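# Sort three desk items onto matching low shelves

## Task

Take each of the three items on the desk and set it on top of whichever low shelf already holds items of the same kind. Every item must rest there by itself at the end, not supported by the robot, and the robot must not fall or be left tilted.

## Robot and tools

Robot: a Rainbow Robotics RB-Y1. It has a wheeled base (two drive wheels plus two rear casters), a torso whose lower leg folds at ankle, knee and hip, a head with a camera, and two arms (left and right), each with a parallel gripper and a wrist camera. The base is 0.66 m long and 0.58 m wide, and its front edge sits 0.10 m ahead of the drive axle. The base cannot move sideways. A bent leg can stick out past the front edge.

Frames: the base frame has its origin on the floor midway between the drive wheels, with x forward, y left and z up. The reported chest, left_hand and right_hand positions use this frame. The chest point lies on the spine 0.08 m below the shoulders. A hand point is midway between its finger pads; the fingers point along that hand's -z and close along its x. Printed hand positions may be off, more so at long reach. Odometry is the base frame as it was when the scene began. base_odometry counts wheel turns only, so wheel slip looks like travel. Heading is in radians, -3.142 to 3.142, positive to the left.

execute_actions: argument actions is a list holding one action or none (empty just returns state and images). An action may contain base, joints, or both, plus optional speeds and min_time_s; its parts start at once and may finish at different times. base takes one command, and it is a relative offset from where the base last reported itself: {"translate_m": d} drives straight d metres (forward positive, -3 to 3) or {"rotate_rad": d} spins in place d radians (left/counter-clockwise positive, -3.2 to 3.2). joints is a single dictionary, keyed by joint name, covering both arms, torso and head; each value is an absolute target, in radians or, for grippers, metres. Ranges: torso_squat_rad 0 to 1.2 (higher lowers a level chest); torso_shift_rad -0.3 to 0.6 (positive pushes hips forward); torso_pitch_rad -0.2 to 1.4 (positive bows forward); torso_yaw_rad -1.5 to 1.5 (positive left). Left arm: left_shoulder_pitch_rad -2.356 to 2.356 (negative raises arm forward and up); left_shoulder_roll_rad 0 to 3.141 (positive raises it outward); left_shoulder_yaw_rad -2.094 to 2.094; left_elbow_rad -2.617 to 0.01 (negative bends); left_forearm_roll_rad -3.141 to 3.141; left_wrist_pitch_rad -1.57 to 1.919 (negative tips the hand forward); left_hand_roll_rad -2.705 to 2.705; left_gripper_m 0 to 0.1 (gap between pads). Right arm uses the same names with right_ and the same ranges, except right_shoulder_roll_rad is -3.141 to 0 (negative raises it outward); yaw, forearm roll and hand roll keep the left-positive sense. head_pan_rad -0.523 to 0.523 (positive left, relative to chest), head_tilt_rad -0.35 to 1.57 (positive looks down). Joints count as done within 0.02 (grippers 0.004). Torso combined limits: squat+shift <= 1.52; squat-shift+pitch <= 1.57; shift+0.5 pitch-0.4 squat <= 0.7; shift+0.3 pitch-0.5 squat <= 0.39; breaking one leaves torso joints off_target. speeds can cap translate_m (0.05 to 0.4 m/s) and rotate_rad (0.1 to 1.509 rad/s) for that action; a base move needing over 8.667 s is refused. min_time_s (0.1 to 8) sets a floor on arm and head motion durations. Top speeds: arm joints 1 rad/s (wrist-end joints 1.5), head 1.5, squat and pitch 0.3, shift 0.15, yaw 0.6, grippers 0.1 m/s. Actions end by 15 s. cameras picks head_camera, left_wrist_camera, right_wrist_camera or all (default all; [] for none); the pictures line lists image order. Unknown keys or out-of-range values get the call refused with no motion. A joint you omit may still be driving toward an earlier target.

wait: seconds, 0 to 10; the robot keeps its last command and you get state and images. zoom_image: camera plus region [x0, y0, x1, y1] in pixels of that camera's latest full image, at most 504x504. Head image is 896x504, wrist images 644x364. finished_scene: scene number; ends it for good after the last command is held, and reports success.

Result lines: base_status and joint_status tell how each motion ended. done (for the base, wheels turned the full amount even if slipping); off_target (resting short, maybe still pushing); limit_stop_at_<name>; contact_stop (arm or torso met firm resistance); time_out; stopped_with_arm (torso halted because an arm hit something); limit_stop_at_own_body (guard stopped an arm or torso before it touched the body; move them apart). A contact_stop, time_out or stopped_with_arm on one joint halts its whole group (torso, left arm, or right arm) and clears their targets. joint command not followed, often with a cause: line, means a self- or arm-to-arm collision check blocked an arm's targets (gripper still moves); named joints read not_followed and may be retried later. on_its_own shows uncommanded parts; held at is the held target. After a stop, first retreat in a separate action, arms before torso. If both hands carry one object and the torso contact-stops right away with nothing in the way, resend every arm joint at its reported value, then the torso command.

Gripping: command a gap at least 0.005 m narrower than the object; off_target then is expected.

Avoid: driving into furniture (the base does not stop; wheels may spin and keep pushing); the leg shoving furniture, which can slide the robot back unseen; arms striking or squeezing each other, including grippers and fingers (the check skips grippers, fingers and palms); heavy loads far ahead of the drive wheels, which can tip the robot; loads over 3 kg per arm. Joint torque reaching its load limit (shoulders 60.9 N m, elbows 31.3, wrist joints 21.7, including held weight) freezes the robot for 10 s. Holding loads heats motors; MOTOR HOT appears from 65 °C, and at 80 °C an OVER-TEMPERATURE FAULT brakes that arm (limit_stop_at_motor_heat); resend targets afterward. Don't drop, slam or knock items; loose items may occasionally be nudged by outside forces, so check before finishing. Shorter robot motion and lower arm effort are better.

Each tool is called after "Call:" as name(argument=value, ...) on one line, values as JSON.

## Session

Call:
execute_actions(actions=[])

Scene clock: 0.00 s.
base_odometry: x=+0.000 y=+0.000 heading=+0.000 (m, m, rad; odometry frame)
base_status: not commanded
joint_positions: torso_squat_rad=+0.350 torso_shift_rad=+0.000 torso_pitch_rad=-0.001 torso_yaw_rad=-0.001 left_shoulder_pitch_rad=-0.014 left_shoulder_roll_rad=+0.024 left_shoulder_yaw_rad=-0.016 left_elbow_rad=-0.211 left_forearm_roll_rad=+0.049 left_wrist_pitch_rad=+0.047 left_hand_roll_rad=-0.016 left_gripper_m=+0.099 right_shoulder_pitch_rad=+0.030 right_shoulder_roll_rad=-0.008 right_shoulder_yaw_rad=+0.024 right_elbow_rad=-0.257 right_forearm_roll_rad=-0.005 right_wrist_pitch_rad=-0.042 right_hand_roll_rad=-0.002 right_gripper_m=+0.100 head_pan_rad=+0.000 head_tilt_rad=+0.400
joint_status: not commanded
chest: x=-0.2285 y=+0.0010 z=+1.2474 quat_wxyz=(+1.000, -0.001, +0.000, +0.000) (m; base frame)
left_hand: x=-0.1260 y=+0.2358 z=+0.5683 quat_wxyz=(+0.996, +0.008, -0.089, +0.005) (m; base frame)
right_hand: x=-0.1154 y=-0.2243 z=+0.5727 quat_wxyz=(+0.991, -0.003, -0.135, +0.004) (m; base frame)
pictures: head_camera, left_wrist_camera, right_wrist_camera
Images, in order (width x height): head_camera 896x504, left_wrist_camera 644x364, right_wrist_camera 644x364.

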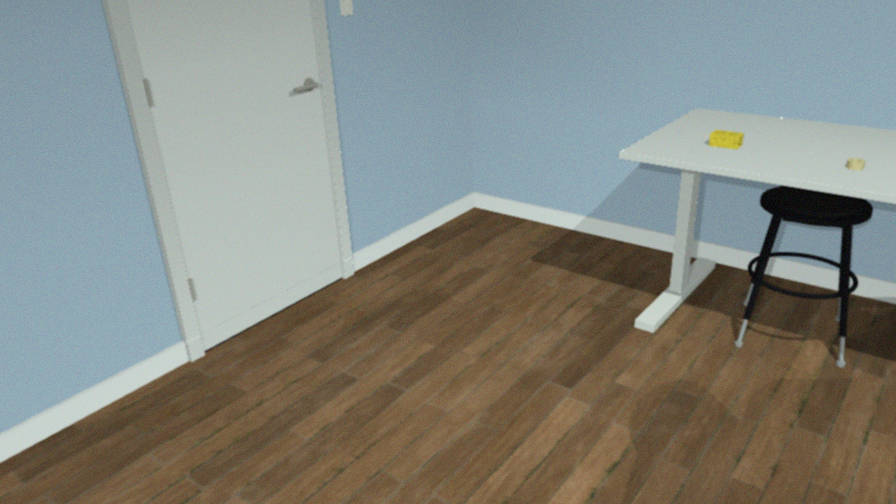

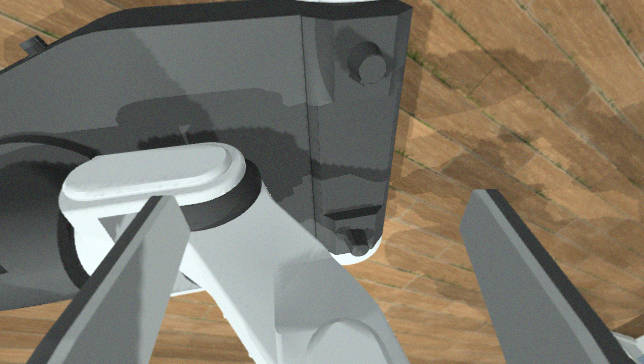

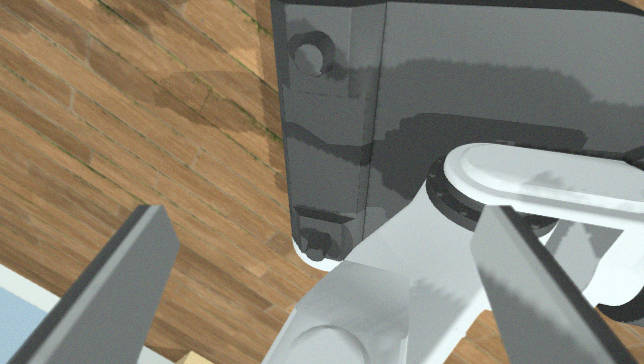

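Look around.

Call:
execute_actions(actions=[{"base":{"rotate_rad":-0.8}}], cameras=["head_camera"])

Call:
execute_actions(actions=[{"base":{"rotate_rad":-1.5}}], cameras=["head_camera"])

Call:
execute_actions(actions=[{"base":{"rotate_rad":-1.5}}], cameras=["head_camera"])

Scene clock: 11.60 s.
base_odometry: x=+0.000 y=+0.000 heading=-0.800 (m, m, rad; odometry frame)
base_status: done
joint_positions: torso_squat_rad=+0.350 torso_shift_rad=+0.000 torso_pitch_rad=-0.001 torso_yaw_rad=-0.001 left_shoulder_pitch_rad=-0.014 left_shoulder_roll_rad=+0.024 left_shoulder_yaw_rad=-0.016 left_elbow_rad=-0.211 left_forearm_roll_rad=+0.049 left_wrist_pitch_rad=+0.047 left_hand_roll_rad=-0.016 left_gripper_m=+0.099 right_shoulder_pitch_rad=+0.030 right_shoulder_roll_rad=-0.008 right_shoulder_yaw_rad=+0.024 right_elbow_rad=-0.257 right_forearm_roll_rad=-0.005 right_wrist_pitch_rad=-0.042 right_hand_roll_rad=-0.002 right_gripper_m=+0.100 head_pan_rad=+0.000 head_tilt_rad=+0.400
joint_status: not commanded
chest: x=-0.2285 y=+0.0010 z=+1.2474 quat_wxyz=(+1.000, -0.001, +0.000, +0.000) (m; base frame)
left_hand: x=-0.1260 y=+0.2358 z=+0.5683 quat_wxyz=(+0.996, +0.008, -0.089, +0.005) (m; base frame)
right_hand: x=-0.1154 y=-0.2243 z=+0.5727 quat_wxyz=(+0.991, -0.003, -0.135, +0.004) (m; base frame)
pictures: head_camera
Images, in order (width x height): head_camera 896x504.

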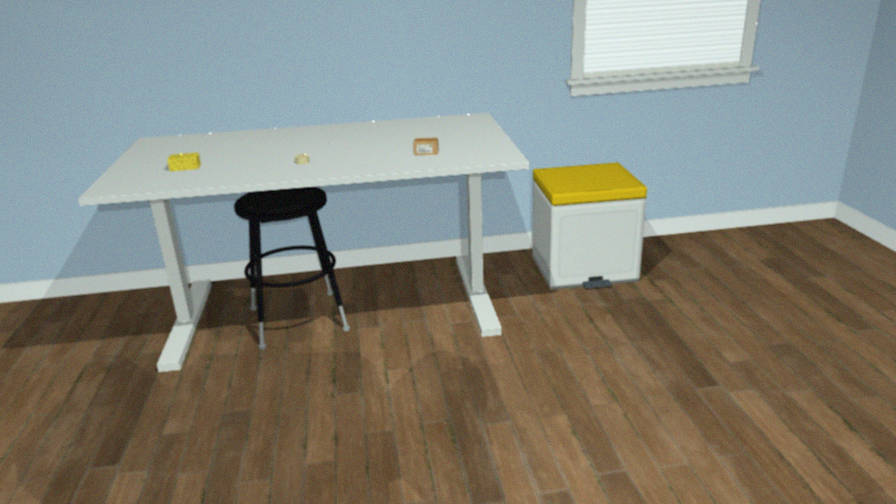

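Scene clock: 15.53 s.
base_odometry: x=+0.000 y=+0.000 heading=-2.299 (m, m, rad; odometry frame)
base_status: done
joint_positions: torso_squat_rad=+0.350 torso_shift_rad=+0.000 torso_pitch_rad=-0.001 torso_yaw_rad=-0.001 left_shoulder_pitch_rad=-0.014 left_shoulder_roll_rad=+0.024 left_shoulder_yaw_rad=-0.016 left_elbow_rad=-0.211 left_forearm_roll_rad=+0.049 left_wrist_pitch_rad=+0.047 left_hand_roll_rad=-0.016 left_gripper_m=+0.099 right_shoulder_pitch_rad=+0.030 right_shoulder_roll_rad=-0.008 right_shoulder_yaw_rad=+0.024 right_elbow_rad=-0.257 right_forearm_roll_rad=-0.005 right_wrist_pitch_rad=-0.042 right_hand_roll_rad=-0.002 right_gripper_m=+0.100 head_pan_rad=+0.000 head_tilt_rad=+0.400
joint_status: not commanded
chest: x=-0.2286 y=+0.0010 z=+1.2474 quat_wxyz=(+1.000, -0.001, +0.000, +0.000) (m; base frame)
left_hand: x=-0.1260 y=+0.2358 z=+0.5683 quat_wxyz=(+0.996, +0.008, -0.089, +0.005) (m; base frame)
right_hand: x=-0.1154 y=-0.2243 z=+0.5727 quat_wxyz=(+0.991, -0.003, -0.135, +0.004) (m; base frame)
pictures: head_camera
Images, in order (width x height): head_camera 896x504.

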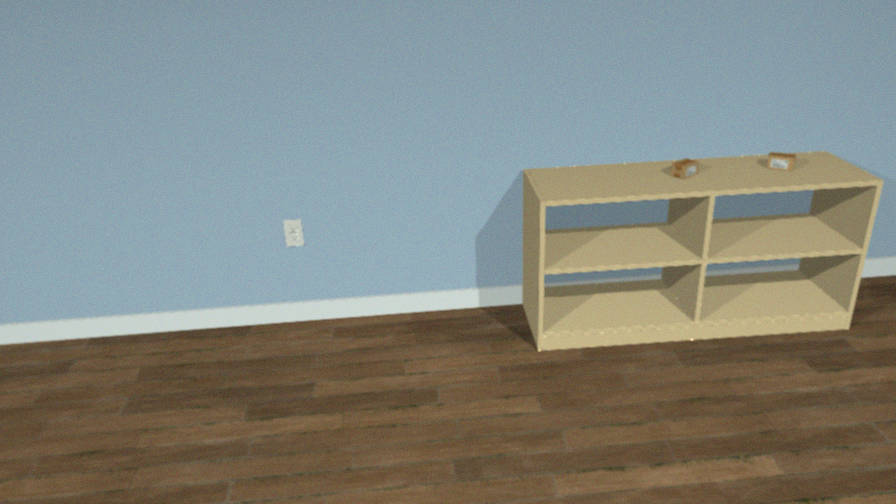

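Scene clock: 19.43 s.
base_odometry: x=+0.000 y=+0.000 heading=+2.485 (m, m, rad; odometry frame)
base_status: done
joint_positions: torso_squat_rad=+0.350 torso_shift_rad=+0.000 torso_pitch_rad=-0.001 torso_yaw_rad=-0.001 left_shoulder_pitch_rad=-0.014 left_shoulder_roll_rad=+0.024 left_shoulder_yaw_rad=-0.016 left_elbow_rad=-0.211 left_forearm_roll_rad=+0.049 left_wrist_pitch_rad=+0.047 left_hand_roll_rad=-0.016 left_gripper_m=+0.099 right_shoulder_pitch_rad=+0.030 right_shoulder_roll_rad=-0.008 right_shoulder_yaw_rad=+0.024 right_elbow_rad=-0.257 right_forearm_roll_rad=-0.005 right_wrist_pitch_rad=-0.042 right_hand_roll_rad=-0.002 right_gripper_m=+0.100 head_pan_rad=+0.000 head_tilt_rad=+0.400
joint_status: not commanded
chest: x=-0.2286 y=+0.0010 z=+1.2474 quat_wxyz=(+1.000, -0.001, +0.000, +0.000) (m; base frame)
left_hand: x=-0.1260 y=+0.2358 z=+0.5683 quat_wxyz=(+0.996, +0.008, -0.089, +0.005) (m; base frame)
right_hand: x=-0.1154 y=-0.2243 z=+0.5727 quat_wxyz=(+0.991, -0.003, -0.135, +0.004) (m; base frame)
pictures: head_camera
Images, in order (width x height): head_camera 896x504.

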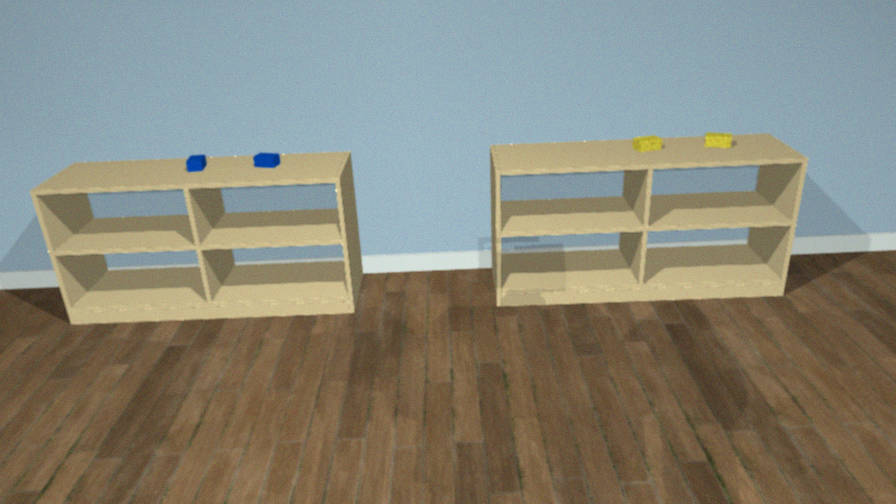

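Call:
execute_actions(actions=[{"base":{"rotate_rad":-1.3}}], cameras=["head_camera"])

Scene clock: 24.20 s.
base_odometry: x=+0.000 y=+0.000 heading=+1.185 (m, m, rad; odometry frame)
base_status: done
joint_positions: torso_squat_rad=+0.350 torso_shift_rad=+0.000 torso_pitch_rad=-0.001 torso_yaw_rad=-0.001 left_shoulder_pitch_rad=-0.014 left_shoulder_roll_rad=+0.024 left_shoulder_yaw_rad=-0.016 left_elbow_rad=-0.211 left_forearm_roll_rad=+0.049 left_wrist_pitch_rad=+0.047 left_hand_roll_rad=-0.016 left_gripper_m=+0.099 right_shoulder_pitch_rad=+0.030 right_shoulder_roll_rad=-0.008 right_shoulder_yaw_rad=+0.024 right_elbow_rad=-0.257 right_forearm_roll_rad=-0.005 right_wrist_pitch_rad=-0.042 right_hand_roll_rad=-0.002 right_gripper_m=+0.100 head_pan_rad=+0.000 head_tilt_rad=+0.400
joint_status: not commanded
chest: x=-0.2286 y=+0.0010 z=+1.2474 quat_wxyz=(+1.000, -0.001, +0.000, +0.000) (m; base frame)
left_hand: x=-0.1260 y=+0.2358 z=+0.5683 quat_wxyz=(+0.996, +0.008, -0.089, +0.005) (m; base frame)
right_hand: x=-0.1154 y=-0.2243 z=+0.5727 quat_wxyz=(+0.991, -0.003, -0.135, +0.004) (m; base frame)
pictures: head_camera
Images, in order (width x height): head_camera 896x504.

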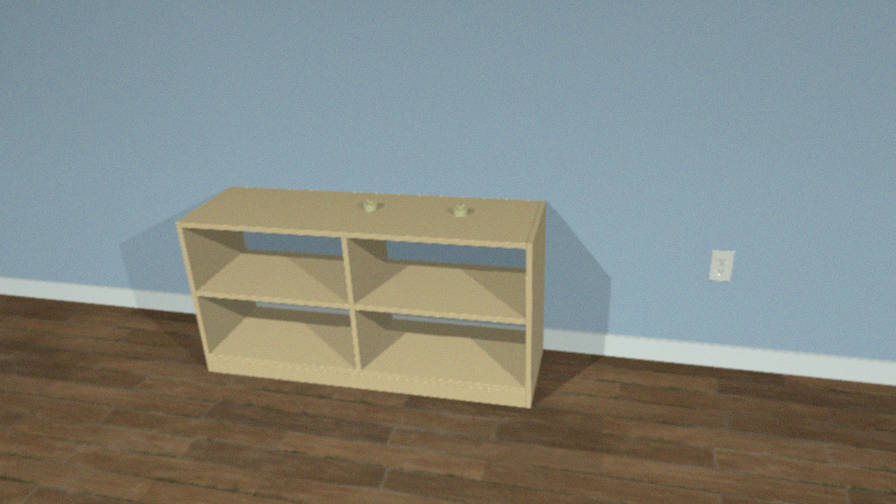

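Call:
execute_actions(actions=[{"base":{"rotate_rad":-1.9}}], cameras=[])

Call:
execute_actions(actions=[{"base":{"translate_m":1.7},"joints":{"head_tilt_rad":0.7}}], cameras=["head_camera"])

Scene clock: 34.97 s.
base_odometry: x=+0.000 y=+0.000 heading=-0.714 (m, m, rad; odometry frame)
base_status: done
joint_positions: torso_squat_rad=+0.350 torso_shift_rad=-0.001 torso_pitch_rad=-0.001 torso_yaw_rad=-0.001 left_shoulder_pitch_rad=-0.014 left_shoulder_roll_rad=+0.024 left_shoulder_yaw_rad=-0.016 left_elbow_rad=-0.211 left_forearm_roll_rad=+0.049 left_wrist_pitch_rad=+0.047 left_hand_roll_rad=-0.016 left_gripper_m=+0.099 right_shoulder_pitch_rad=+0.030 right_shoulder_roll_rad=-0.008 right_shoulder_yaw_rad=+0.024 right_elbow_rad=-0.257 right_forearm_roll_rad=-0.005 right_wrist_pitch_rad=-0.042 right_hand_roll_rad=-0.002 right_gripper_m=+0.100 head_pan_rad=+0.000 head_tilt_rad=+0.400
joint_status: not commanded
chest: x=-0.2286 y=+0.0010 z=+1.2474 quat_wxyz=(+1.000, -0.001, +0.000, +0.000) (m; base frame)
left_hand: x=-0.1260 y=+0.2358 z=+0.5683 quat_wxyz=(+0.996, +0.008, -0.089, +0.005) (m; base frame)
right_hand: x=-0.1154 y=-0.2243 z=+0.5727 quat_wxyz=(+0.991, -0.003, -0.135, +0.004) (m; base frame)
pictures: none
No camera images: the call's "cameras" was empty. Leave "cameras" out to get every camera's image.

Scene clock: 40.57 s.
base_odometry: x=+1.284 y=-1.114 heading=-0.715 (m, m, rad; odometry frame)
base_status: done
joint_positions: torso_squat_rad=+0.350 torso_shift_rad=+0.000 torso_pitch_rad=-0.001 torso_yaw_rad=-0.001 left_shoulder_pitch_rad=-0.014 left_shoulder_roll_rad=+0.024 left_shoulder_yaw_rad=-0.016 left_elbow_rad=-0.211 left_forearm_roll_rad=+0.049 left_wrist_pitch_rad=+0.047 left_hand_roll_rad=-0.016 left_gripper_m=+0.099 right_shoulder_pitch_rad=+0.030 right_shoulder_roll_rad=-0.008 right_shoulder_yaw_rad=+0.024 right_elbow_rad=-0.257 right_forearm_roll_rad=-0.005 right_wrist_pitch_rad=-0.042 right_hand_roll_rad=-0.002 right_gripper_m=+0.100 head_pan_rad=+0.000 head_tilt_rad=+0.700
joint_status: all done
chest: x=-0.2285 y=+0.0010 z=+1.2474 quat_wxyz=(+1.000, -0.001, +0.000, +0.000) (m; base frame)
left_hand: x=-0.1260 y=+0.2358 z=+0.5683 quat_wxyz=(+0.996, +0.008, -0.089, +0.005) (m; base frame)
right_hand: x=-0.1154 y=-0.2243 z=+0.5727 quat_wxyz=(+0.991, -0.003, -0.135, +0.004) (m; base frame)
pictures: head_camera
Images, in order (width x height): head_camera 896x504.

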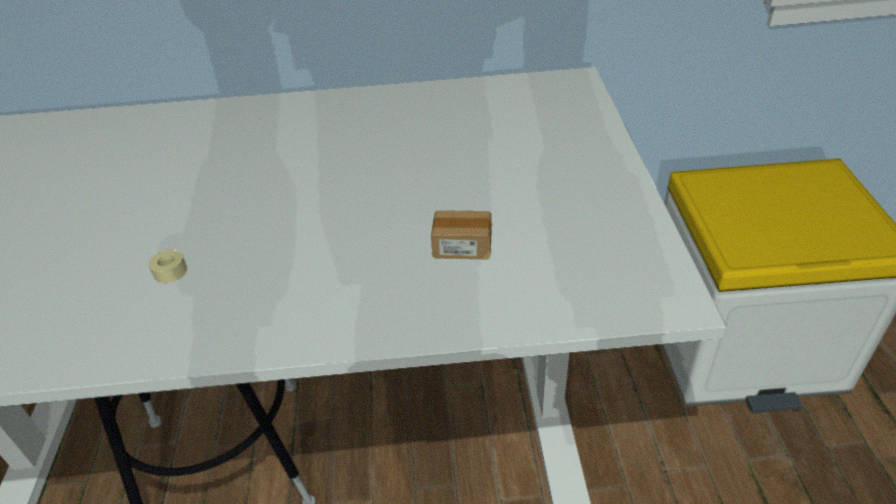

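Call:
execute_actions(actions=[{"joints":{"right_shoulder_pitch_rad":-0.9,"right_elbow_rad":-0.8,"right_wrist_pitch_rad":1.7,"left_shoulder_pitch_rad":-0.9,"left_elbow_rad":-0.8,"left_wrist_pitch_rad":1.7}}], cameras=["head_camera"])

Scene clock: 46.33 s.
base_odometry: x=+1.284 y=-1.114 heading=-0.715 (m, m, rad; odometry frame)
base_status: not commanded
joint_positions: torso_squat_rad=+0.350 torso_shift_rad=+0.000 torso_pitch_rad=-0.001 torso_yaw_rad=-0.001 left_shoulder_pitch_rad=-0.900 left_shoulder_roll_rad=+0.024 left_shoulder_yaw_rad=-0.016 left_elbow_rad=-0.800 left_forearm_roll_rad=+0.049 left_wrist_pitch_rad=+1.700 left_hand_roll_rad=-0.016 left_gripper_m=+0.099 right_shoulder_pitch_rad=-0.901 right_shoulder_roll_rad=-0.008 right_shoulder_yaw_rad=+0.024 right_elbow_rad=-0.800 right_forearm_roll_rad=-0.005 right_wrist_pitch_rad=+1.700 right_hand_roll_rad=-0.002 right_gripper_m=+0.100 head_pan_rad=+0.000 head_tilt_rad=+0.700
joint_status: all done
chest: x=-0.2286 y=+0.0010 z=+1.2474 quat_wxyz=(+1.000, -0.001, +0.000, +0.000) (m; base frame)
left_hand: x=+0.2368 y=+0.1449 z=+0.9245 quat_wxyz=(+0.988, +0.053, +0.025, -0.140) (m; base frame)
right_hand: x=+0.2368 y=-0.1443 z=+0.9252 quat_wxyz=(+0.987, -0.075, +0.022, +0.137) (m; base frame)
pictures: head_camera
Images, in order (width x height): head_camera 896x504.

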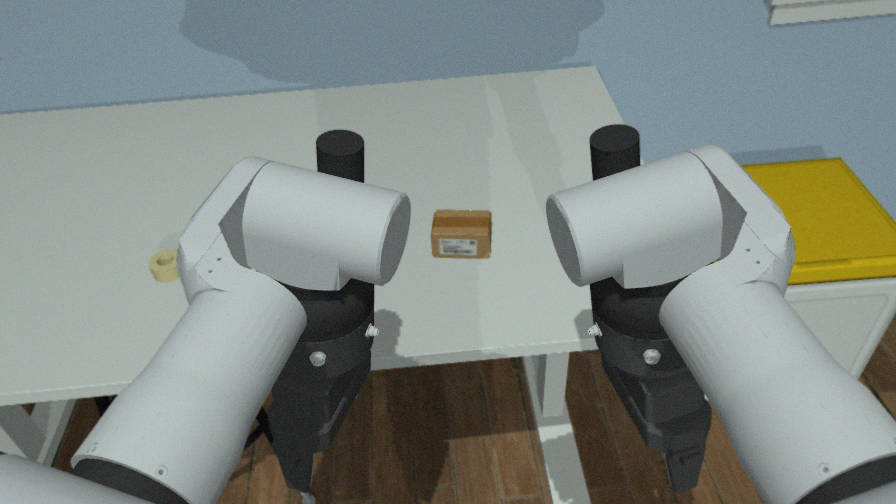

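Call:
execute_actions(actions=[{"base":{"translate_m":0.4}}])

Scene clock: 51.40 s.
base_odometry: x=+1.586 y=-1.377 heading=-0.715 (m, m, rad; odometry frame)
base_status: done
joint_positions: torso_squat_rad=+0.350 torso_shift_rad=+0.000 torso_pitch_rad=-0.001 torso_yaw_rad=-0.001 left_shoulder_pitch_rad=-0.900 left_shoulder_roll_rad=+0.024 left_shoulder_yaw_rad=-0.016 left_elbow_rad=-0.800 left_forearm_roll_rad=+0.049 left_wrist_pitch_rad=+1.700 left_hand_roll_rad=-0.016 left_gripper_m=+0.099 right_shoulder_pitch_rad=-0.900 right_shoulder_roll_rad=-0.008 right_shoulder_yaw_rad=+0.024 right_elbow_rad=-0.800 right_forearm_roll_rad=-0.005 right_wrist_pitch_rad=+1.700 right_hand_roll_rad=-0.002 right_gripper_m=+0.100 head_pan_rad=+0.000 head_tilt_rad=+0.700
joint_status: not commanded
chest: x=-0.2285 y=+0.0010 z=+1.2474 quat_wxyz=(+1.000, -0.001, +0.000, +0.000) (m; base frame)
left_hand: x=+0.2367 y=+0.1449 z=+0.9244 quat_wxyz=(+0.988, +0.053, +0.025, -0.140) (m; base frame)
right_hand: x=+0.2368 y=-0.1444 z=+0.9251 quat_wxyz=(+0.987, -0.075, +0.022, +0.137) (m; base frame)
pictures: head_camera, left_wrist_camera, right_wrist_camera
Images, in order (width x height): head_camera 896x504, left_wrist_camera 644x364, right_wrist_camera 644x364.

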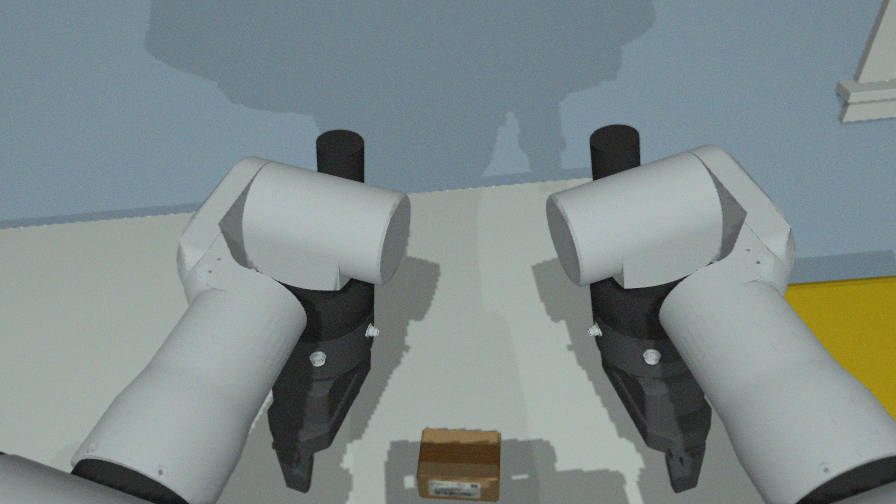

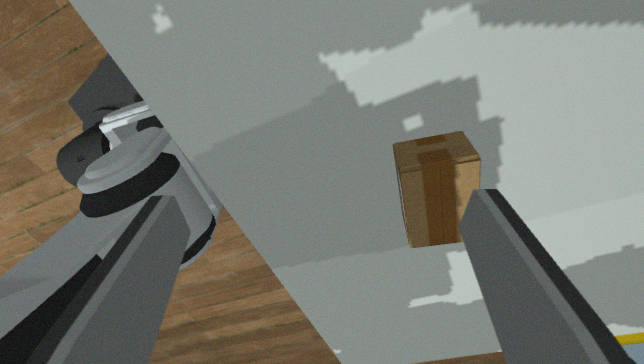

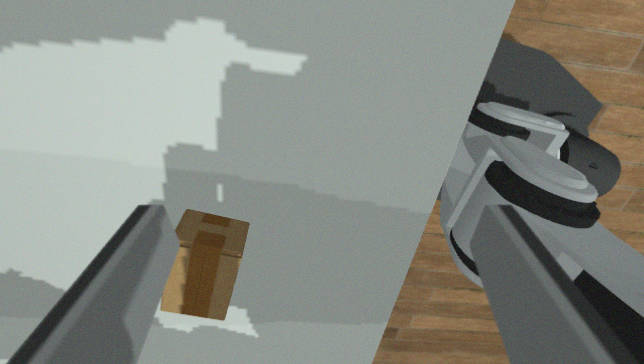

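Call:
execute_actions(actions=[{"joints":{"torso_yaw_rad":0.3,"right_hand_roll_rad":-0.5,"right_shoulder_pitch_rad":-1.0,"right_wrist_pitch_rad":1.8,"left_shoulder_pitch_rad":0,"left_elbow_rad":-0.2,"left_wrist_pitch_rad":0,"head_pan_rad":-0.3}}], cameras=["head_camera","right_wrist_camera"])

Scene clock: 67.43 s.
TORQUE FAULT: left_elbow_rad reached its load limit. The robot stopped for 10 seconds, dropped its targets and accepts commands again. The stop added 9.1 s to the call and to motion_time.
base_odometry: x=+1.586 y=-1.377 heading=-0.715 (m, m, rad; odometry frame)
base_status: not commanded
joint_positions: torso_squat_rad=+0.351 torso_shift_rad=-0.002 torso_pitch_rad=-0.005 torso_yaw_rad=+0.193 left_shoulder_pitch_rad=-0.597 left_shoulder_roll_rad=+0.023 left_shoulder_yaw_rad=-0.015 left_elbow_rad=-0.606 left_forearm_roll_rad=+0.050 left_wrist_pitch_rad=+1.116 left_hand_roll_rad=-0.015 left_gripper_m=+0.099 right_shoulder_pitch_rad=-0.997 right_shoulder_roll_rad=-0.007 right_shoulder_yaw_rad=+0.025 right_elbow_rad=-0.801 right_forearm_roll_rad=-0.005 right_wrist_pitch_rad=+1.794 right_hand_roll_rad=-0.493 right_gripper_m=+0.100 head_pan_rad=-0.300 head_tilt_rad=+0.700
joint_status: torso_yaw_rad contact_stop (moved +0.193 of +0.301); left_shoulder_pitch_rad torque_fault (moved +0.303 of +0.900); left_elbow_rad torque_fault (moved +0.194 of +0.600); left_wrist_pitch_rad torque_fault (moved -0.584 of -1.700); the others done
on_its_own: torso_yaw_rad is held at +0.193, not at your +0.300, since a contact_stop; left_shoulder_pitch_rad is held at -0.593, not at your +0.000, since a torque_fault; left_elbow_rad is held at -0.603, not at your -0.200, since a torque_fault; left_wrist_pitch_rad is held at +1.116, not at your +0.000, since a torque_fault
chest: x=-0.2307 y=+0.0005 z=+1.2473 quat_wxyz=(+0.995, -0.001, -0.002, +0.096) (m; base frame)
left_hand: x=+0.1353 y=+0.2533 z=+0.7520 quat_wxyz=(+0.999, +0.019, -0.026, +0.001) (m; base frame)
right_hand: x=+0.2638 y=-0.0404 z=+0.9710 quat_wxyz=(+0.996, -0.090, -0.011, -0.001) (m; base frame)
pictures: head_camera, right_wrist_camera
Images, in order (width x height): head_camera 896x504, right_wrist_camera 644x364.

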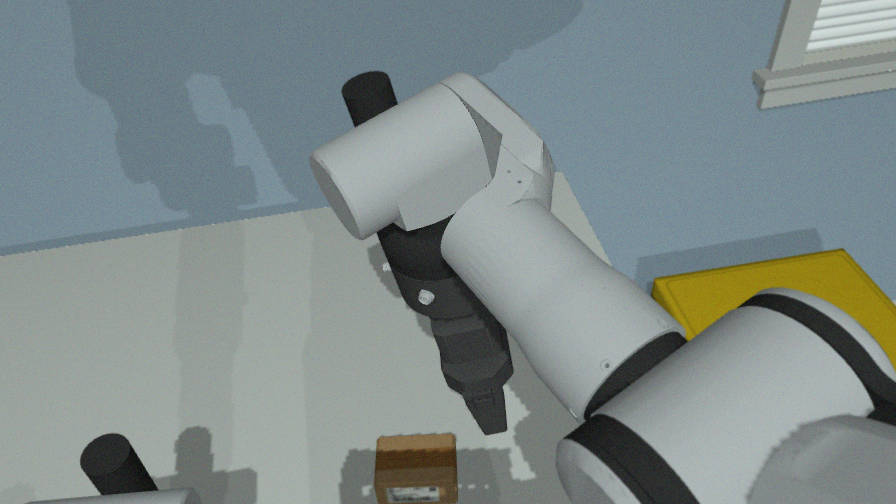

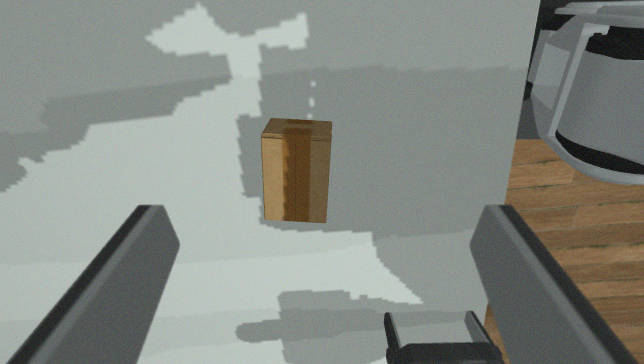

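Oops; lift left arm back up.

Call:
execute_actions(actions=[{"joints":{"left_shoulder_pitch_rad":-0.9,"left_elbow_rad":-0.8,"left_wrist_pitch_rad":1.7}}], cameras=[])

Call:
execute_actions(actions=[{"joints":{"torso_yaw_rad":0.3}}], cameras=["right_wrist_camera"])

Scene clock: 70.17 s.
base_odometry: x=+1.586 y=-1.377 heading=-0.715 (m, m, rad; odometry frame)
base_status: not commanded
joint_positions: torso_squat_rad=+0.351 torso_shift_rad=-0.002 torso_pitch_rad=-0.004 torso_yaw_rad=+0.193 left_shoulder_pitch_rad=-0.900 left_shoulder_roll_rad=+0.024 left_shoulder_yaw_rad=-0.015 left_elbow_rad=-0.800 left_forearm_roll_rad=+0.050 left_wrist_pitch_rad=+1.700 left_hand_roll_rad=-0.015 left_gripper_m=+0.099 right_shoulder_pitch_rad=-0.997 right_shoulder_roll_rad=-0.007 right_shoulder_yaw_rad=+0.025 right_elbow_rad=-0.801 right_forearm_roll_rad=-0.005 right_wrist_pitch_rad=+1.794 right_hand_roll_rad=-0.493 right_gripper_m=+0.100 head_pan_rad=-0.300 head_tilt_rad=+0.700
joint_status: all done
on_its_own: torso_yaw_rad is held at +0.193, not at your +0.300, since a contact_stop
chest: x=-0.2301 y=+0.0009 z=+1.2474 quat_wxyz=(+0.995, -0.001, -0.002, +0.096) (m; base frame)
left_hand: x=+0.1996 y=+0.2309 z=+0.9253 quat_wxyz=(+0.997, +0.050, +0.029, -0.044) (m; base frame)
right_hand: x=+0.2641 y=-0.0403 z=+0.9705 quat_wxyz=(+0.996, -0.091, -0.010, -0.001) (m; base frame)
pictures: none
No camera images: the call's "cameras" was empty. Leave "cameras" out to get every camera's image.

Scene clock: 71.27 s.
base_odometry: x=+1.586 y=-1.377 heading=-0.715 (m, m, rad; odometry frame)
base_status: not commanded
joint_positions: torso_squat_rad=+0.351 torso_shift_rad=-0.002 torso_pitch_rad=-0.004 torso_yaw_rad=+0.300 left_shoulder_pitch_rad=-0.900 left_shoulder_roll_rad=+0.024 left_shoulder_yaw_rad=-0.015 left_elbow_rad=-0.800 left_forearm_roll_rad=+0.050 left_wrist_pitch_rad=+1.700 left_hand_roll_rad=-0.015 left_gripper_m=+0.099 right_shoulder_pitch_rad=-0.997 right_shoulder_roll_rad=-0.007 right_shoulder_yaw_rad=+0.025 right_elbow_rad=-0.801 right_forearm_roll_rad=-0.005 right_wrist_pitch_rad=+1.794 right_hand_roll_rad=-0.493 right_gripper_m=+0.100 head_pan_rad=-0.300 head_tilt_rad=+0.700
joint_status: all done
chest: x=-0.2301 y=+0.0010 z=+1.2474 quat_wxyz=(+0.989, -0.001, -0.002, +0.149) (m; base frame)
left_hand: x=+0.1724 y=+0.2757 z=+0.9252 quat_wxyz=(+0.998, +0.048, +0.031, +0.009) (m; base frame)
right_hand: x=+0.2656 y=+0.0128 z=+0.9704 quat_wxyz=(+0.994, -0.090, -0.015, +0.052) (m; base frame)
pictures: right_wrist_camera
Images, in order (width x height): right_wrist_camera 644x364.

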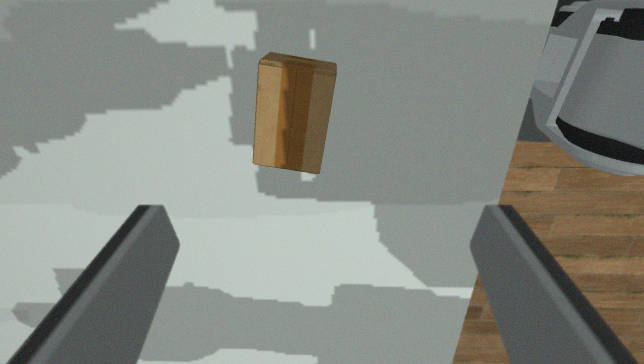

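Call:
execute_actions(actions=[{"joints":{"torso_yaw_rad":0.2,"torso_squat_rad":0.65,"left_shoulder_pitch_rad":-1.3,"left_elbow_rad":-1.2,"left_wrist_pitch_rad":0}}], cameras=["head_camera","right_wrist_camera"])

Scene clock: 78.17 s.
base_odometry: x=+1.586 y=-1.377 heading=-0.715 (m, m, rad; odometry frame)
base_status: not commanded
joint_positions: torso_squat_rad=+0.650 torso_shift_rad=-0.002 torso_pitch_rad=-0.004 torso_yaw_rad=+0.200 left_shoulder_pitch_rad=-1.300 left_shoulder_roll_rad=+0.024 left_shoulder_yaw_rad=-0.015 left_elbow_rad=-1.200 left_forearm_roll_rad=+0.050 left_wrist_pitch_rad=+0.000 left_hand_roll_rad=-0.015 left_gripper_m=+0.099 right_shoulder_pitch_rad=-0.997 right_shoulder_roll_rad=-0.007 right_shoulder_yaw_rad=+0.025 right_elbow_rad=-0.801 right_forearm_roll_rad=-0.005 right_wrist_pitch_rad=+1.794 right_hand_roll_rad=-0.493 right_gripper_m=+0.100 head_pan_rad=-0.300 head_tilt_rad=+0.700
joint_status: all done
chest: x=-0.2300 y=+0.0009 z=+1.1472 quat_wxyz=(+0.995, -0.001, -0.002, +0.100) (m; base frame)
left_hand: x=+0.3303 y=+0.0689 z=+1.4886 quat_wxyz=(+0.350, -0.029, -0.926, -0.137) (m; base frame)
right_hand: x=+0.2645 y=-0.0367 z=+0.8703 quat_wxyz=(+0.996, -0.091, -0.010, +0.003) (m; base frame)
pictures: head_camera, right_wrist_camera
Images, in order (width x height): head_camera 896x504, right_wrist_camera 644x364.

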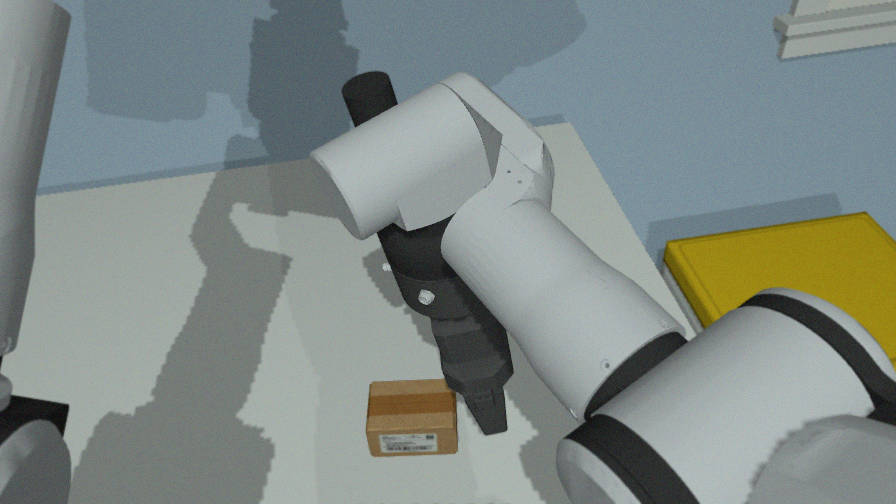

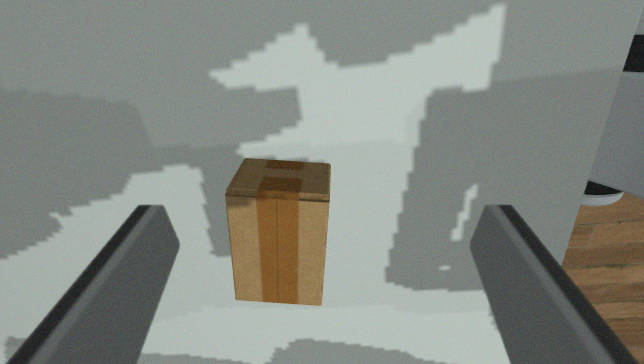

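Call:
execute_actions(actions=[{"joints":{"torso_yaw_rad":0.27,"torso_squat_rad":0.85}}], cameras=["right_wrist_camera"])

Call:
execute_actions(actions=[{"joints":{"right_gripper_m":0.03}}], cameras=[])

Call:
execute_actions(actions=[{"joints":{"torso_squat_rad":0.4}}], cameras=["head_camera"])

Scene clock: 83.23 s.
base_odometry: x=+1.586 y=-1.377 heading=-0.715 (m, m, rad; odometry frame)
base_status: not commanded
joint_positions: torso_squat_rad=+0.817 torso_shift_rad=-0.003 torso_pitch_rad=-0.008 torso_yaw_rad=+0.256 left_shoulder_pitch_rad=-1.300 left_shoulder_roll_rad=+0.024 left_shoulder_yaw_rad=-0.015 left_elbow_rad=-1.200 left_forearm_roll_rad=+0.050 left_wrist_pitch_rad=+0.000 left_hand_roll_rad=-0.015 left_gripper_m=+0.099 right_shoulder_pitch_rad=-1.002 right_shoulder_roll_rad=-0.010 right_shoulder_yaw_rad=+0.025 right_elbow_rad=-0.804 right_forearm_roll_rad=-0.004 right_wrist_pitch_rad=+1.794 right_hand_roll_rad=-0.494 right_gripper_m=+0.100 head_pan_rad=-0.300 head_tilt_rad=+0.700
joint_status: torso_squat_rad contact_stop (moved +0.167 of +0.200); the others done
on_its_own: torso_squat_rad is held at +0.817, not at your +0.850, since a contact_stop
chest: x=-0.2318 y=+0.0008 z=+1.0689 quat_wxyz=(+0.992, -0.001, -0.004, +0.128) (m; base frame)
left_hand: x=+0.3225 y=+0.1002 z=+1.4124 quat_wxyz=(+0.352, -0.002, -0.927, -0.127) (m; base frame)
right_hand: x=+0.2680 y=-0.0093 z=+0.7973 quat_wxyz=(+0.995, -0.091, -0.019, +0.030) (m; base frame)
pictures: right_wrist_camera
Images, in order (width x height): right_wrist_camera 644x364.

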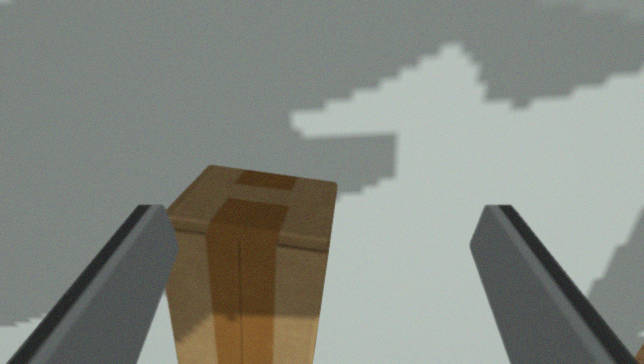

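not run: a stop came earlier in this reply.

not run: a stop came earlier in this reply.

Grip and lift.

Call:
execute_actions(actions=[{"joints":{"right_gripper_m":0.03}}], cameras=[])

Call:
execute_actions(actions=[{"joints":{"torso_squat_rad":0.4}}], cameras=["head_camera"])

Scene clock: 85.97 s.
base_odometry: x=+1.586 y=-1.377 heading=-0.715 (m, m, rad; odometry frame)
base_status: not commanded
joint_positions: torso_squat_rad=+0.817 torso_shift_rad=-0.003 torso_pitch_rad=-0.008 torso_yaw_rad=+0.256 left_shoulder_pitch_rad=-1.300 left_shoulder_roll_rad=+0.024 left_shoulder_yaw_rad=-0.015 left_elbow_rad=-1.200 left_forearm_roll_rad=+0.050 left_wrist_pitch_rad=+0.000 left_hand_roll_rad=-0.015 left_gripper_m=+0.099 right_shoulder_pitch_rad=-1.003 right_shoulder_roll_rad=-0.010 right_shoulder_yaw_rad=+0.025 right_elbow_rad=-0.805 right_forearm_roll_rad=-0.004 right_wrist_pitch_rad=+1.793 right_hand_roll_rad=-0.494 right_gripper_m=+0.031 head_pan_rad=-0.300 head_tilt_rad=+0.700
joint_status: all done
on_its_own: torso_squat_rad is held at +0.817, not at your +0.850, since a contact_stop
chest: x=-0.2317 y=+0.0008 z=+1.0689 quat_wxyz=(+0.992, -0.001, -0.004, +0.128) (m; base frame)
left_hand: x=+0.3226 y=+0.1003 z=+1.4124 quat_wxyz=(+0.352, -0.002, -0.927, -0.127) (m; base frame)
right_hand: x=+0.2688 y=-0.0085 z=+0.7983 quat_wxyz=(+0.995, -0.090, -0.021, +0.030) (m; base frame)
pictures: none
No camera images: the call's "cameras" was empty. Leave "cameras" out to get every camera's image.

Scene clock: 88.13 s.
base_odometry: x=+1.586 y=-1.377 heading=-0.715 (m, m, rad; odometry frame)
base_status: not commanded
joint_positions: torso_squat_rad=+0.400 torso_shift_rad=-0.002 torso_pitch_rad=-0.006 torso_yaw_rad=+0.256 left_shoulder_pitch_rad=-1.300 left_shoulder_roll_rad=+0.024 left_shoulder_yaw_rad=-0.015 left_elbow_rad=-1.200 left_forearm_roll_rad=+0.050 left_wrist_pitch_rad=+0.000 left_hand_roll_rad=-0.015 left_gripper_m=+0.099 right_shoulder_pitch_rad=-0.997 right_shoulder_roll_rad=-0.008 right_shoulder_yaw_rad=+0.025 right_elbow_rad=-0.801 right_forearm_roll_rad=-0.005 right_wrist_pitch_rad=+1.794 right_hand_roll_rad=-0.494 right_gripper_m=+0.030 head_pan_rad=-0.300 head_tilt_rad=+0.700
joint_status: all done
chest: x=-0.2314 y=+0.0009 z=+1.2347 quat_wxyz=(+0.992, -0.001, -0.003, +0.128) (m; base frame)
left_hand: x=+0.3235 y=+0.1004 z=+1.5772 quat_wxyz=(+0.353, -0.002, -0.927, -0.127) (m; base frame)
right_hand: x=+0.2653 y=-0.0089 z=+0.9592 quat_wxyz=(+0.995, -0.090, -0.014, +0.030) (m; base frame)
pictures: head_camera
Images, in order (width x height): head_camera 896x504.

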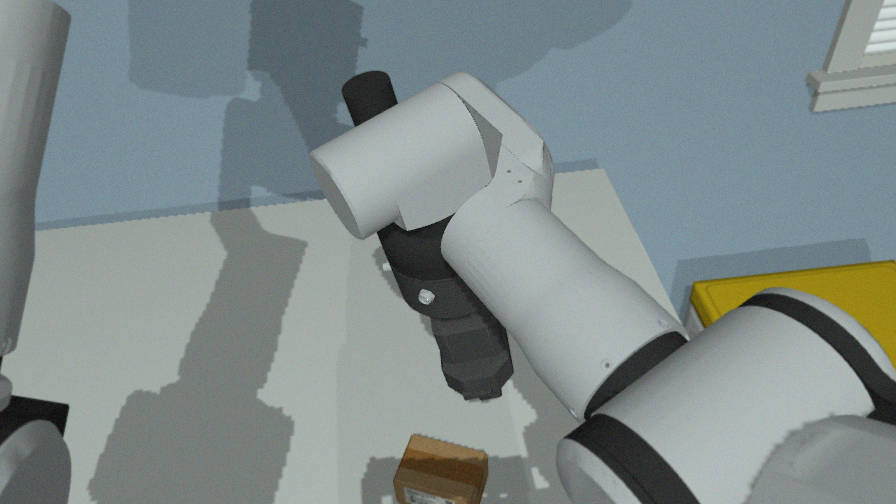

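Call:
execute_actions(actions=[{"joints":{"right_gripper_m":0.1,"torso_yaw_rad":0.42,"torso_squat_rad":0.6,"right_hand_roll_rad":-0.6,"head_tilt_rad":0.9}}], cameras=["head_camera","right_wrist_camera"])

Scene clock: 91.57 s.
base_odometry: x=+1.586 y=-1.377 heading=-0.715 (m, m, rad; odometry frame)
base_status: not commanded
joint_positions: torso_squat_rad=+0.600 torso_shift_rad=-0.002 torso_pitch_rad=-0.006 torso_yaw_rad=+0.420 left_shoulder_pitch_rad=-1.300 left_shoulder_roll_rad=+0.024 left_shoulder_yaw_rad=-0.015 left_elbow_rad=-1.200 left_forearm_roll_rad=+0.050 left_wrist_pitch_rad=+0.000 left_hand_roll_rad=-0.015 left_gripper_m=+0.099 right_shoulder_pitch_rad=-0.997 right_shoulder_roll_rad=-0.007 right_shoulder_yaw_rad=+0.025 right_elbow_rad=-0.801 right_forearm_roll_rad=-0.005 right_wrist_pitch_rad=+1.794 right_hand_roll_rad=-0.600 right_gripper_m=+0.100 head_pan_rad=-0.300 head_tilt_rad=+0.900
joint_status: all done
chest: x=-0.2313 y=+0.0009 z=+1.1677 quat_wxyz=(+0.978, -0.001, -0.003, +0.208) (m; base frame)
left_hand: x=+0.2999 y=+0.1898 z=+1.5100 quat_wxyz=(+0.362, +0.073, -0.924, -0.097) (m; base frame)
right_hand: x=+0.2603 y=+0.0719 z=+0.8920 quat_wxyz=(+0.994, -0.088, -0.026, +0.059) (m; base frame)
pictures: head_camera, right_wrist_camera
Images, in order (width x height): head_camera 896x504, right_wrist_camera 644x364.

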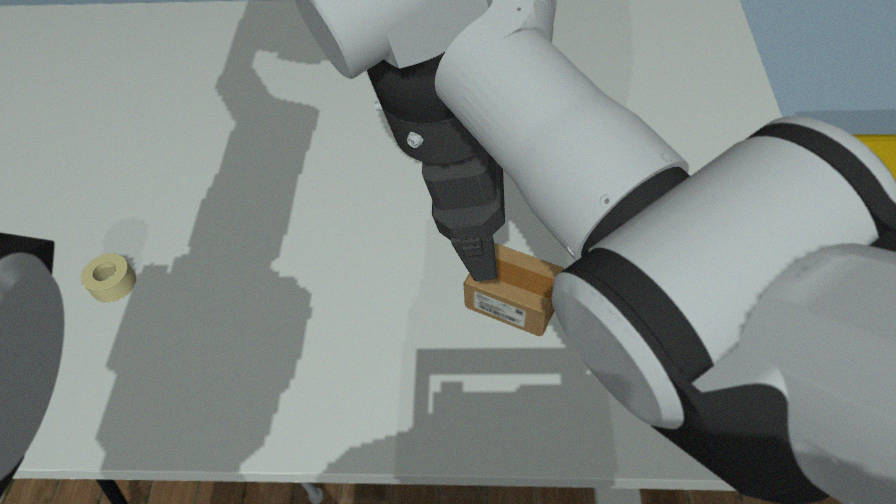

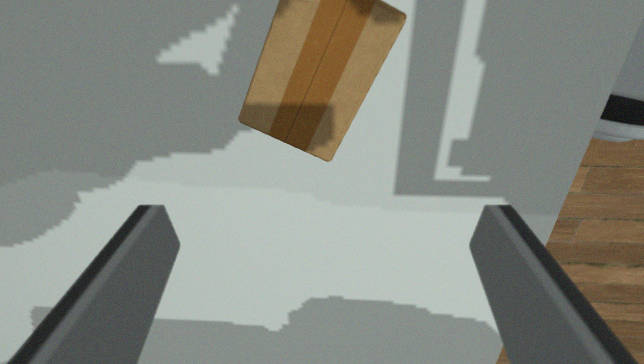

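Call:
execute_actions(actions=[{"joints":{"torso_yaw_rad":0.3,"right_hand_roll_rad":-0.1}}], cameras=["right_wrist_camera"])

Scene clock: 98.47 s.
base_odometry: x=+1.586 y=-1.377 heading=-0.715 (m, m, rad; odometry frame)
base_status: not commanded
joint_positions: torso_squat_rad=+0.600 torso_shift_rad=-0.002 torso_pitch_rad=-0.006 torso_yaw_rad=+0.300 left_shoulder_pitch_rad=-1.300 left_shoulder_roll_rad=+0.024 left_shoulder_yaw_rad=-0.015 left_elbow_rad=-1.200 left_forearm_roll_rad=+0.050 left_wrist_pitch_rad=+0.000 left_hand_roll_rad=-0.015 left_gripper_m=+0.099 right_shoulder_pitch_rad=-0.997 right_shoulder_roll_rad=-0.007 right_shoulder_yaw_rad=+0.025 right_elbow_rad=-0.801 right_forearm_roll_rad=-0.005 right_wrist_pitch_rad=+1.794 right_hand_roll_rad=-0.100 right_gripper_m=+0.100 head_pan_rad=-0.300 head_tilt_rad=+0.900
joint_status: all done
chest: x=-0.2313 y=+0.0009 z=+1.1677 quat_wxyz=(+0.989, -0.001, -0.003, +0.149) (m; base frame)
left_hand: x=+0.3187 y=+0.1246 z=+1.5102 quat_wxyz=(+0.356, +0.018, -0.927, -0.119) (m; base frame)
right_hand: x=+0.2653 y=+0.0127 z=+0.8921 quat_wxyz=(+0.965, -0.092, +0.002, +0.245) (m; base frame)
pictures: right_wrist_camera
Images, in order (width x height): right_wrist_camera 644x364.

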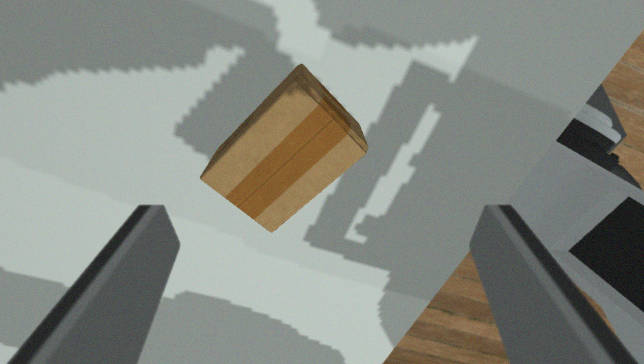

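Wrong way.

Call:
execute_actions(actions=[{"joints":{"right_hand_roll_rad":-0.95}}], cameras=["right_wrist_camera"])

Scene clock: 100.80 s.
base_odometry: x=+1.586 y=-1.377 heading=-0.715 (m, m, rad; odometry frame)
base_status: not commanded
joint_positions: torso_squat_rad=+0.600 torso_shift_rad=-0.002 torso_pitch_rad=-0.006 torso_yaw_rad=+0.300 left_shoulder_pitch_rad=-1.300 left_shoulder_roll_rad=+0.024 left_shoulder_yaw_rad=-0.015 left_elbow_rad=-1.200 left_forearm_roll_rad=+0.050 left_wrist_pitch_rad=+0.000 left_hand_roll_rad=-0.015 left_gripper_m=+0.099 right_shoulder_pitch_rad=-0.997 right_shoulder_roll_rad=-0.007 right_shoulder_yaw_rad=+0.025 right_elbow_rad=-0.801 right_forearm_roll_rad=-0.005 right_wrist_pitch_rad=+1.794 right_hand_roll_rad=-0.950 right_gripper_m=+0.100 head_pan_rad=-0.300 head_tilt_rad=+0.900
joint_status: all done
chest: x=-0.2313 y=+0.0009 z=+1.1677 quat_wxyz=(+0.989, -0.001, -0.003, +0.149) (m; base frame)
left_hand: x=+0.3187 y=+0.1246 z=+1.5102 quat_wxyz=(+0.356, +0.018, -0.927, -0.119) (m; base frame)
right_hand: x=+0.2653 y=+0.0127 z=+0.8921 quat_wxyz=(+0.980, -0.084, -0.036, -0.174) (m; base frame)
pictures: right_wrist_camera
Images, in order (width x height): right_wrist_camera 644x364.

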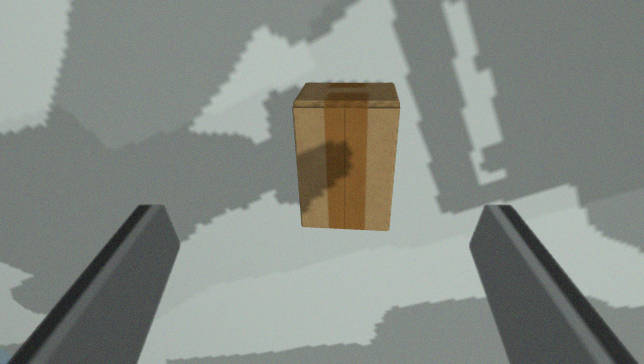

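Aligned. Descend.

Call:
execute_actions(actions=[{"joints":{"torso_squat_rad":0.84}}], cameras=["right_wrist_camera"])

Scene clock: 103.77 s.
base_odometry: x=+1.586 y=-1.377 heading=-0.715 (m, m, rad; odometry frame)
base_status: not commanded
joint_positions: torso_squat_rad=+0.840 torso_shift_rad=-0.002 torso_pitch_rad=-0.006 torso_yaw_rad=+0.300 left_shoulder_pitch_rad=-1.300 left_shoulder_roll_rad=+0.024 left_shoulder_yaw_rad=-0.015 left_elbow_rad=-1.200 left_forearm_roll_rad=+0.050 left_wrist_pitch_rad=+0.000 left_hand_roll_rad=-0.015 left_gripper_m=+0.099 right_shoulder_pitch_rad=-0.997 right_shoulder_roll_rad=-0.007 right_shoulder_yaw_rad=+0.025 right_elbow_rad=-0.801 right_forearm_roll_rad=-0.005 right_wrist_pitch_rad=+1.794 right_hand_roll_rad=-0.950 right_gripper_m=+0.100 head_pan_rad=-0.300 head_tilt_rad=+0.900
joint_status: all done
chest: x=-0.2310 y=+0.0008 z=+1.0571 quat_wxyz=(+0.989, -0.001, -0.003, +0.149) (m; base frame)
left_hand: x=+0.3189 y=+0.1245 z=+1.3997 quat_wxyz=(+0.356, +0.018, -0.927, -0.119) (m; base frame)
right_hand: x=+0.2655 y=+0.0126 z=+0.7815 quat_wxyz=(+0.980, -0.084, -0.036, -0.174) (m; base frame)
pictures: right_wrist_camera
Images, in order (width x height): right_wrist_camera 644x364.

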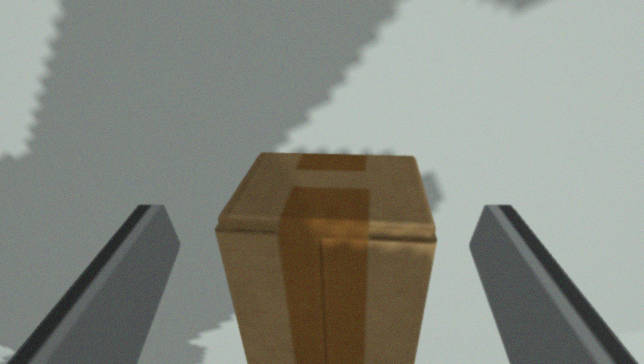

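Call:
execute_actions(actions=[{"joints":{"right_gripper_m":0.03}}], cameras=[])

Call:
execute_actions(actions=[{"joints":{"torso_squat_rad":0.35,"torso_yaw_rad":0}}], cameras=["head_camera"])

Scene clock: 106.67 s.
base_odometry: x=+1.586 y=-1.377 heading=-0.715 (m, m, rad; odometry frame)
base_status: not commanded
joint_positions: torso_squat_rad=+0.840 torso_shift_rad=-0.002 torso_pitch_rad=-0.006 torso_yaw_rad=+0.300 left_shoulder_pitch_rad=-1.300 left_shoulder_roll_rad=+0.024 left_shoulder_yaw_rad=-0.015 left_elbow_rad=-1.200 left_forearm_roll_rad=+0.050 left_wrist_pitch_rad=+0.000 left_hand_roll_rad=-0.015 left_gripper_m=+0.099 right_shoulder_pitch_rad=-0.997 right_shoulder_roll_rad=-0.007 right_shoulder_yaw_rad=+0.025 right_elbow_rad=-0.801 right_forearm_roll_rad=-0.005 right_wrist_pitch_rad=+1.794 right_hand_roll_rad=-0.950 right_gripper_m=+0.060 head_pan_rad=-0.300 head_tilt_rad=+0.900
joint_status: right_gripper_m off_target (ended at +0.060, target +0.030)
chest: x=-0.2310 y=+0.0008 z=+1.0571 quat_wxyz=(+0.989, -0.001, -0.003, +0.149) (m; base frame)
left_hand: x=+0.3189 y=+0.1245 z=+1.3997 quat_wxyz=(+0.356, +0.018, -0.927, -0.119) (m; base frame)
right_hand: x=+0.2655 y=+0.0126 z=+0.7815 quat_wxyz=(+0.980, -0.084, -0.036, -0.174) (m; base frame)
pictures: none
No camera images: the call's "cameras" was empty. Leave "cameras" out to get every camera's image.

Scene clock: 109.10 s.
base_odometry: x=+1.586 y=-1.377 heading=-0.715 (m, m, rad; odometry frame)
base_status: not commanded
joint_positions: torso_squat_rad=+0.350 torso_shift_rad=-0.002 torso_pitch_rad=-0.006 torso_yaw_rad=+0.000 left_shoulder_pitch_rad=-1.300 left_shoulder_roll_rad=+0.024 left_shoulder_yaw_rad=-0.015 left_elbow_rad=-1.200 left_forearm_roll_rad=+0.050 left_wrist_pitch_rad=+0.000 left_hand_roll_rad=-0.015 left_gripper_m=+0.099 right_shoulder_pitch_rad=-0.997 right_shoulder_roll_rad=-0.007 right_shoulder_yaw_rad=+0.025 right_elbow_rad=-0.801 right_forearm_roll_rad=-0.005 right_wrist_pitch_rad=+1.794 right_hand_roll_rad=-0.950 right_gripper_m=+0.060 head_pan_rad=-0.300 head_tilt_rad=+0.900
joint_status: all done
chest: x=-0.2314 y=+0.0009 z=+1.2475 quat_wxyz=(+1.000, -0.001, -0.003, +0.000) (m; base frame)
left_hand: x=+0.3304 y=-0.0440 z=+1.5903 quat_wxyz=(+0.334, -0.121, -0.919, -0.172) (m; base frame)
right_hand: x=+0.2466 y=-0.1340 z=+0.9719 quat_wxyz=(+0.943, -0.088, -0.023, -0.319) (m; base frame)
pictures: head_camera
Images, in order (width x height): head_camera 896x504.

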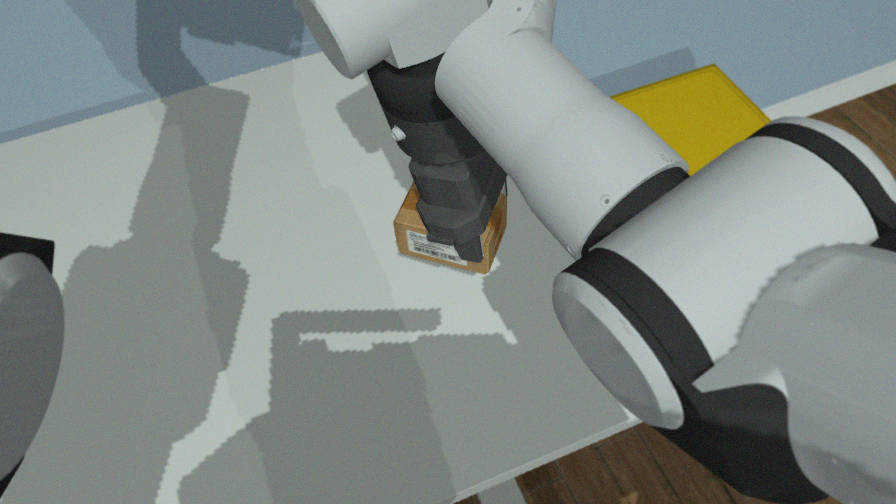

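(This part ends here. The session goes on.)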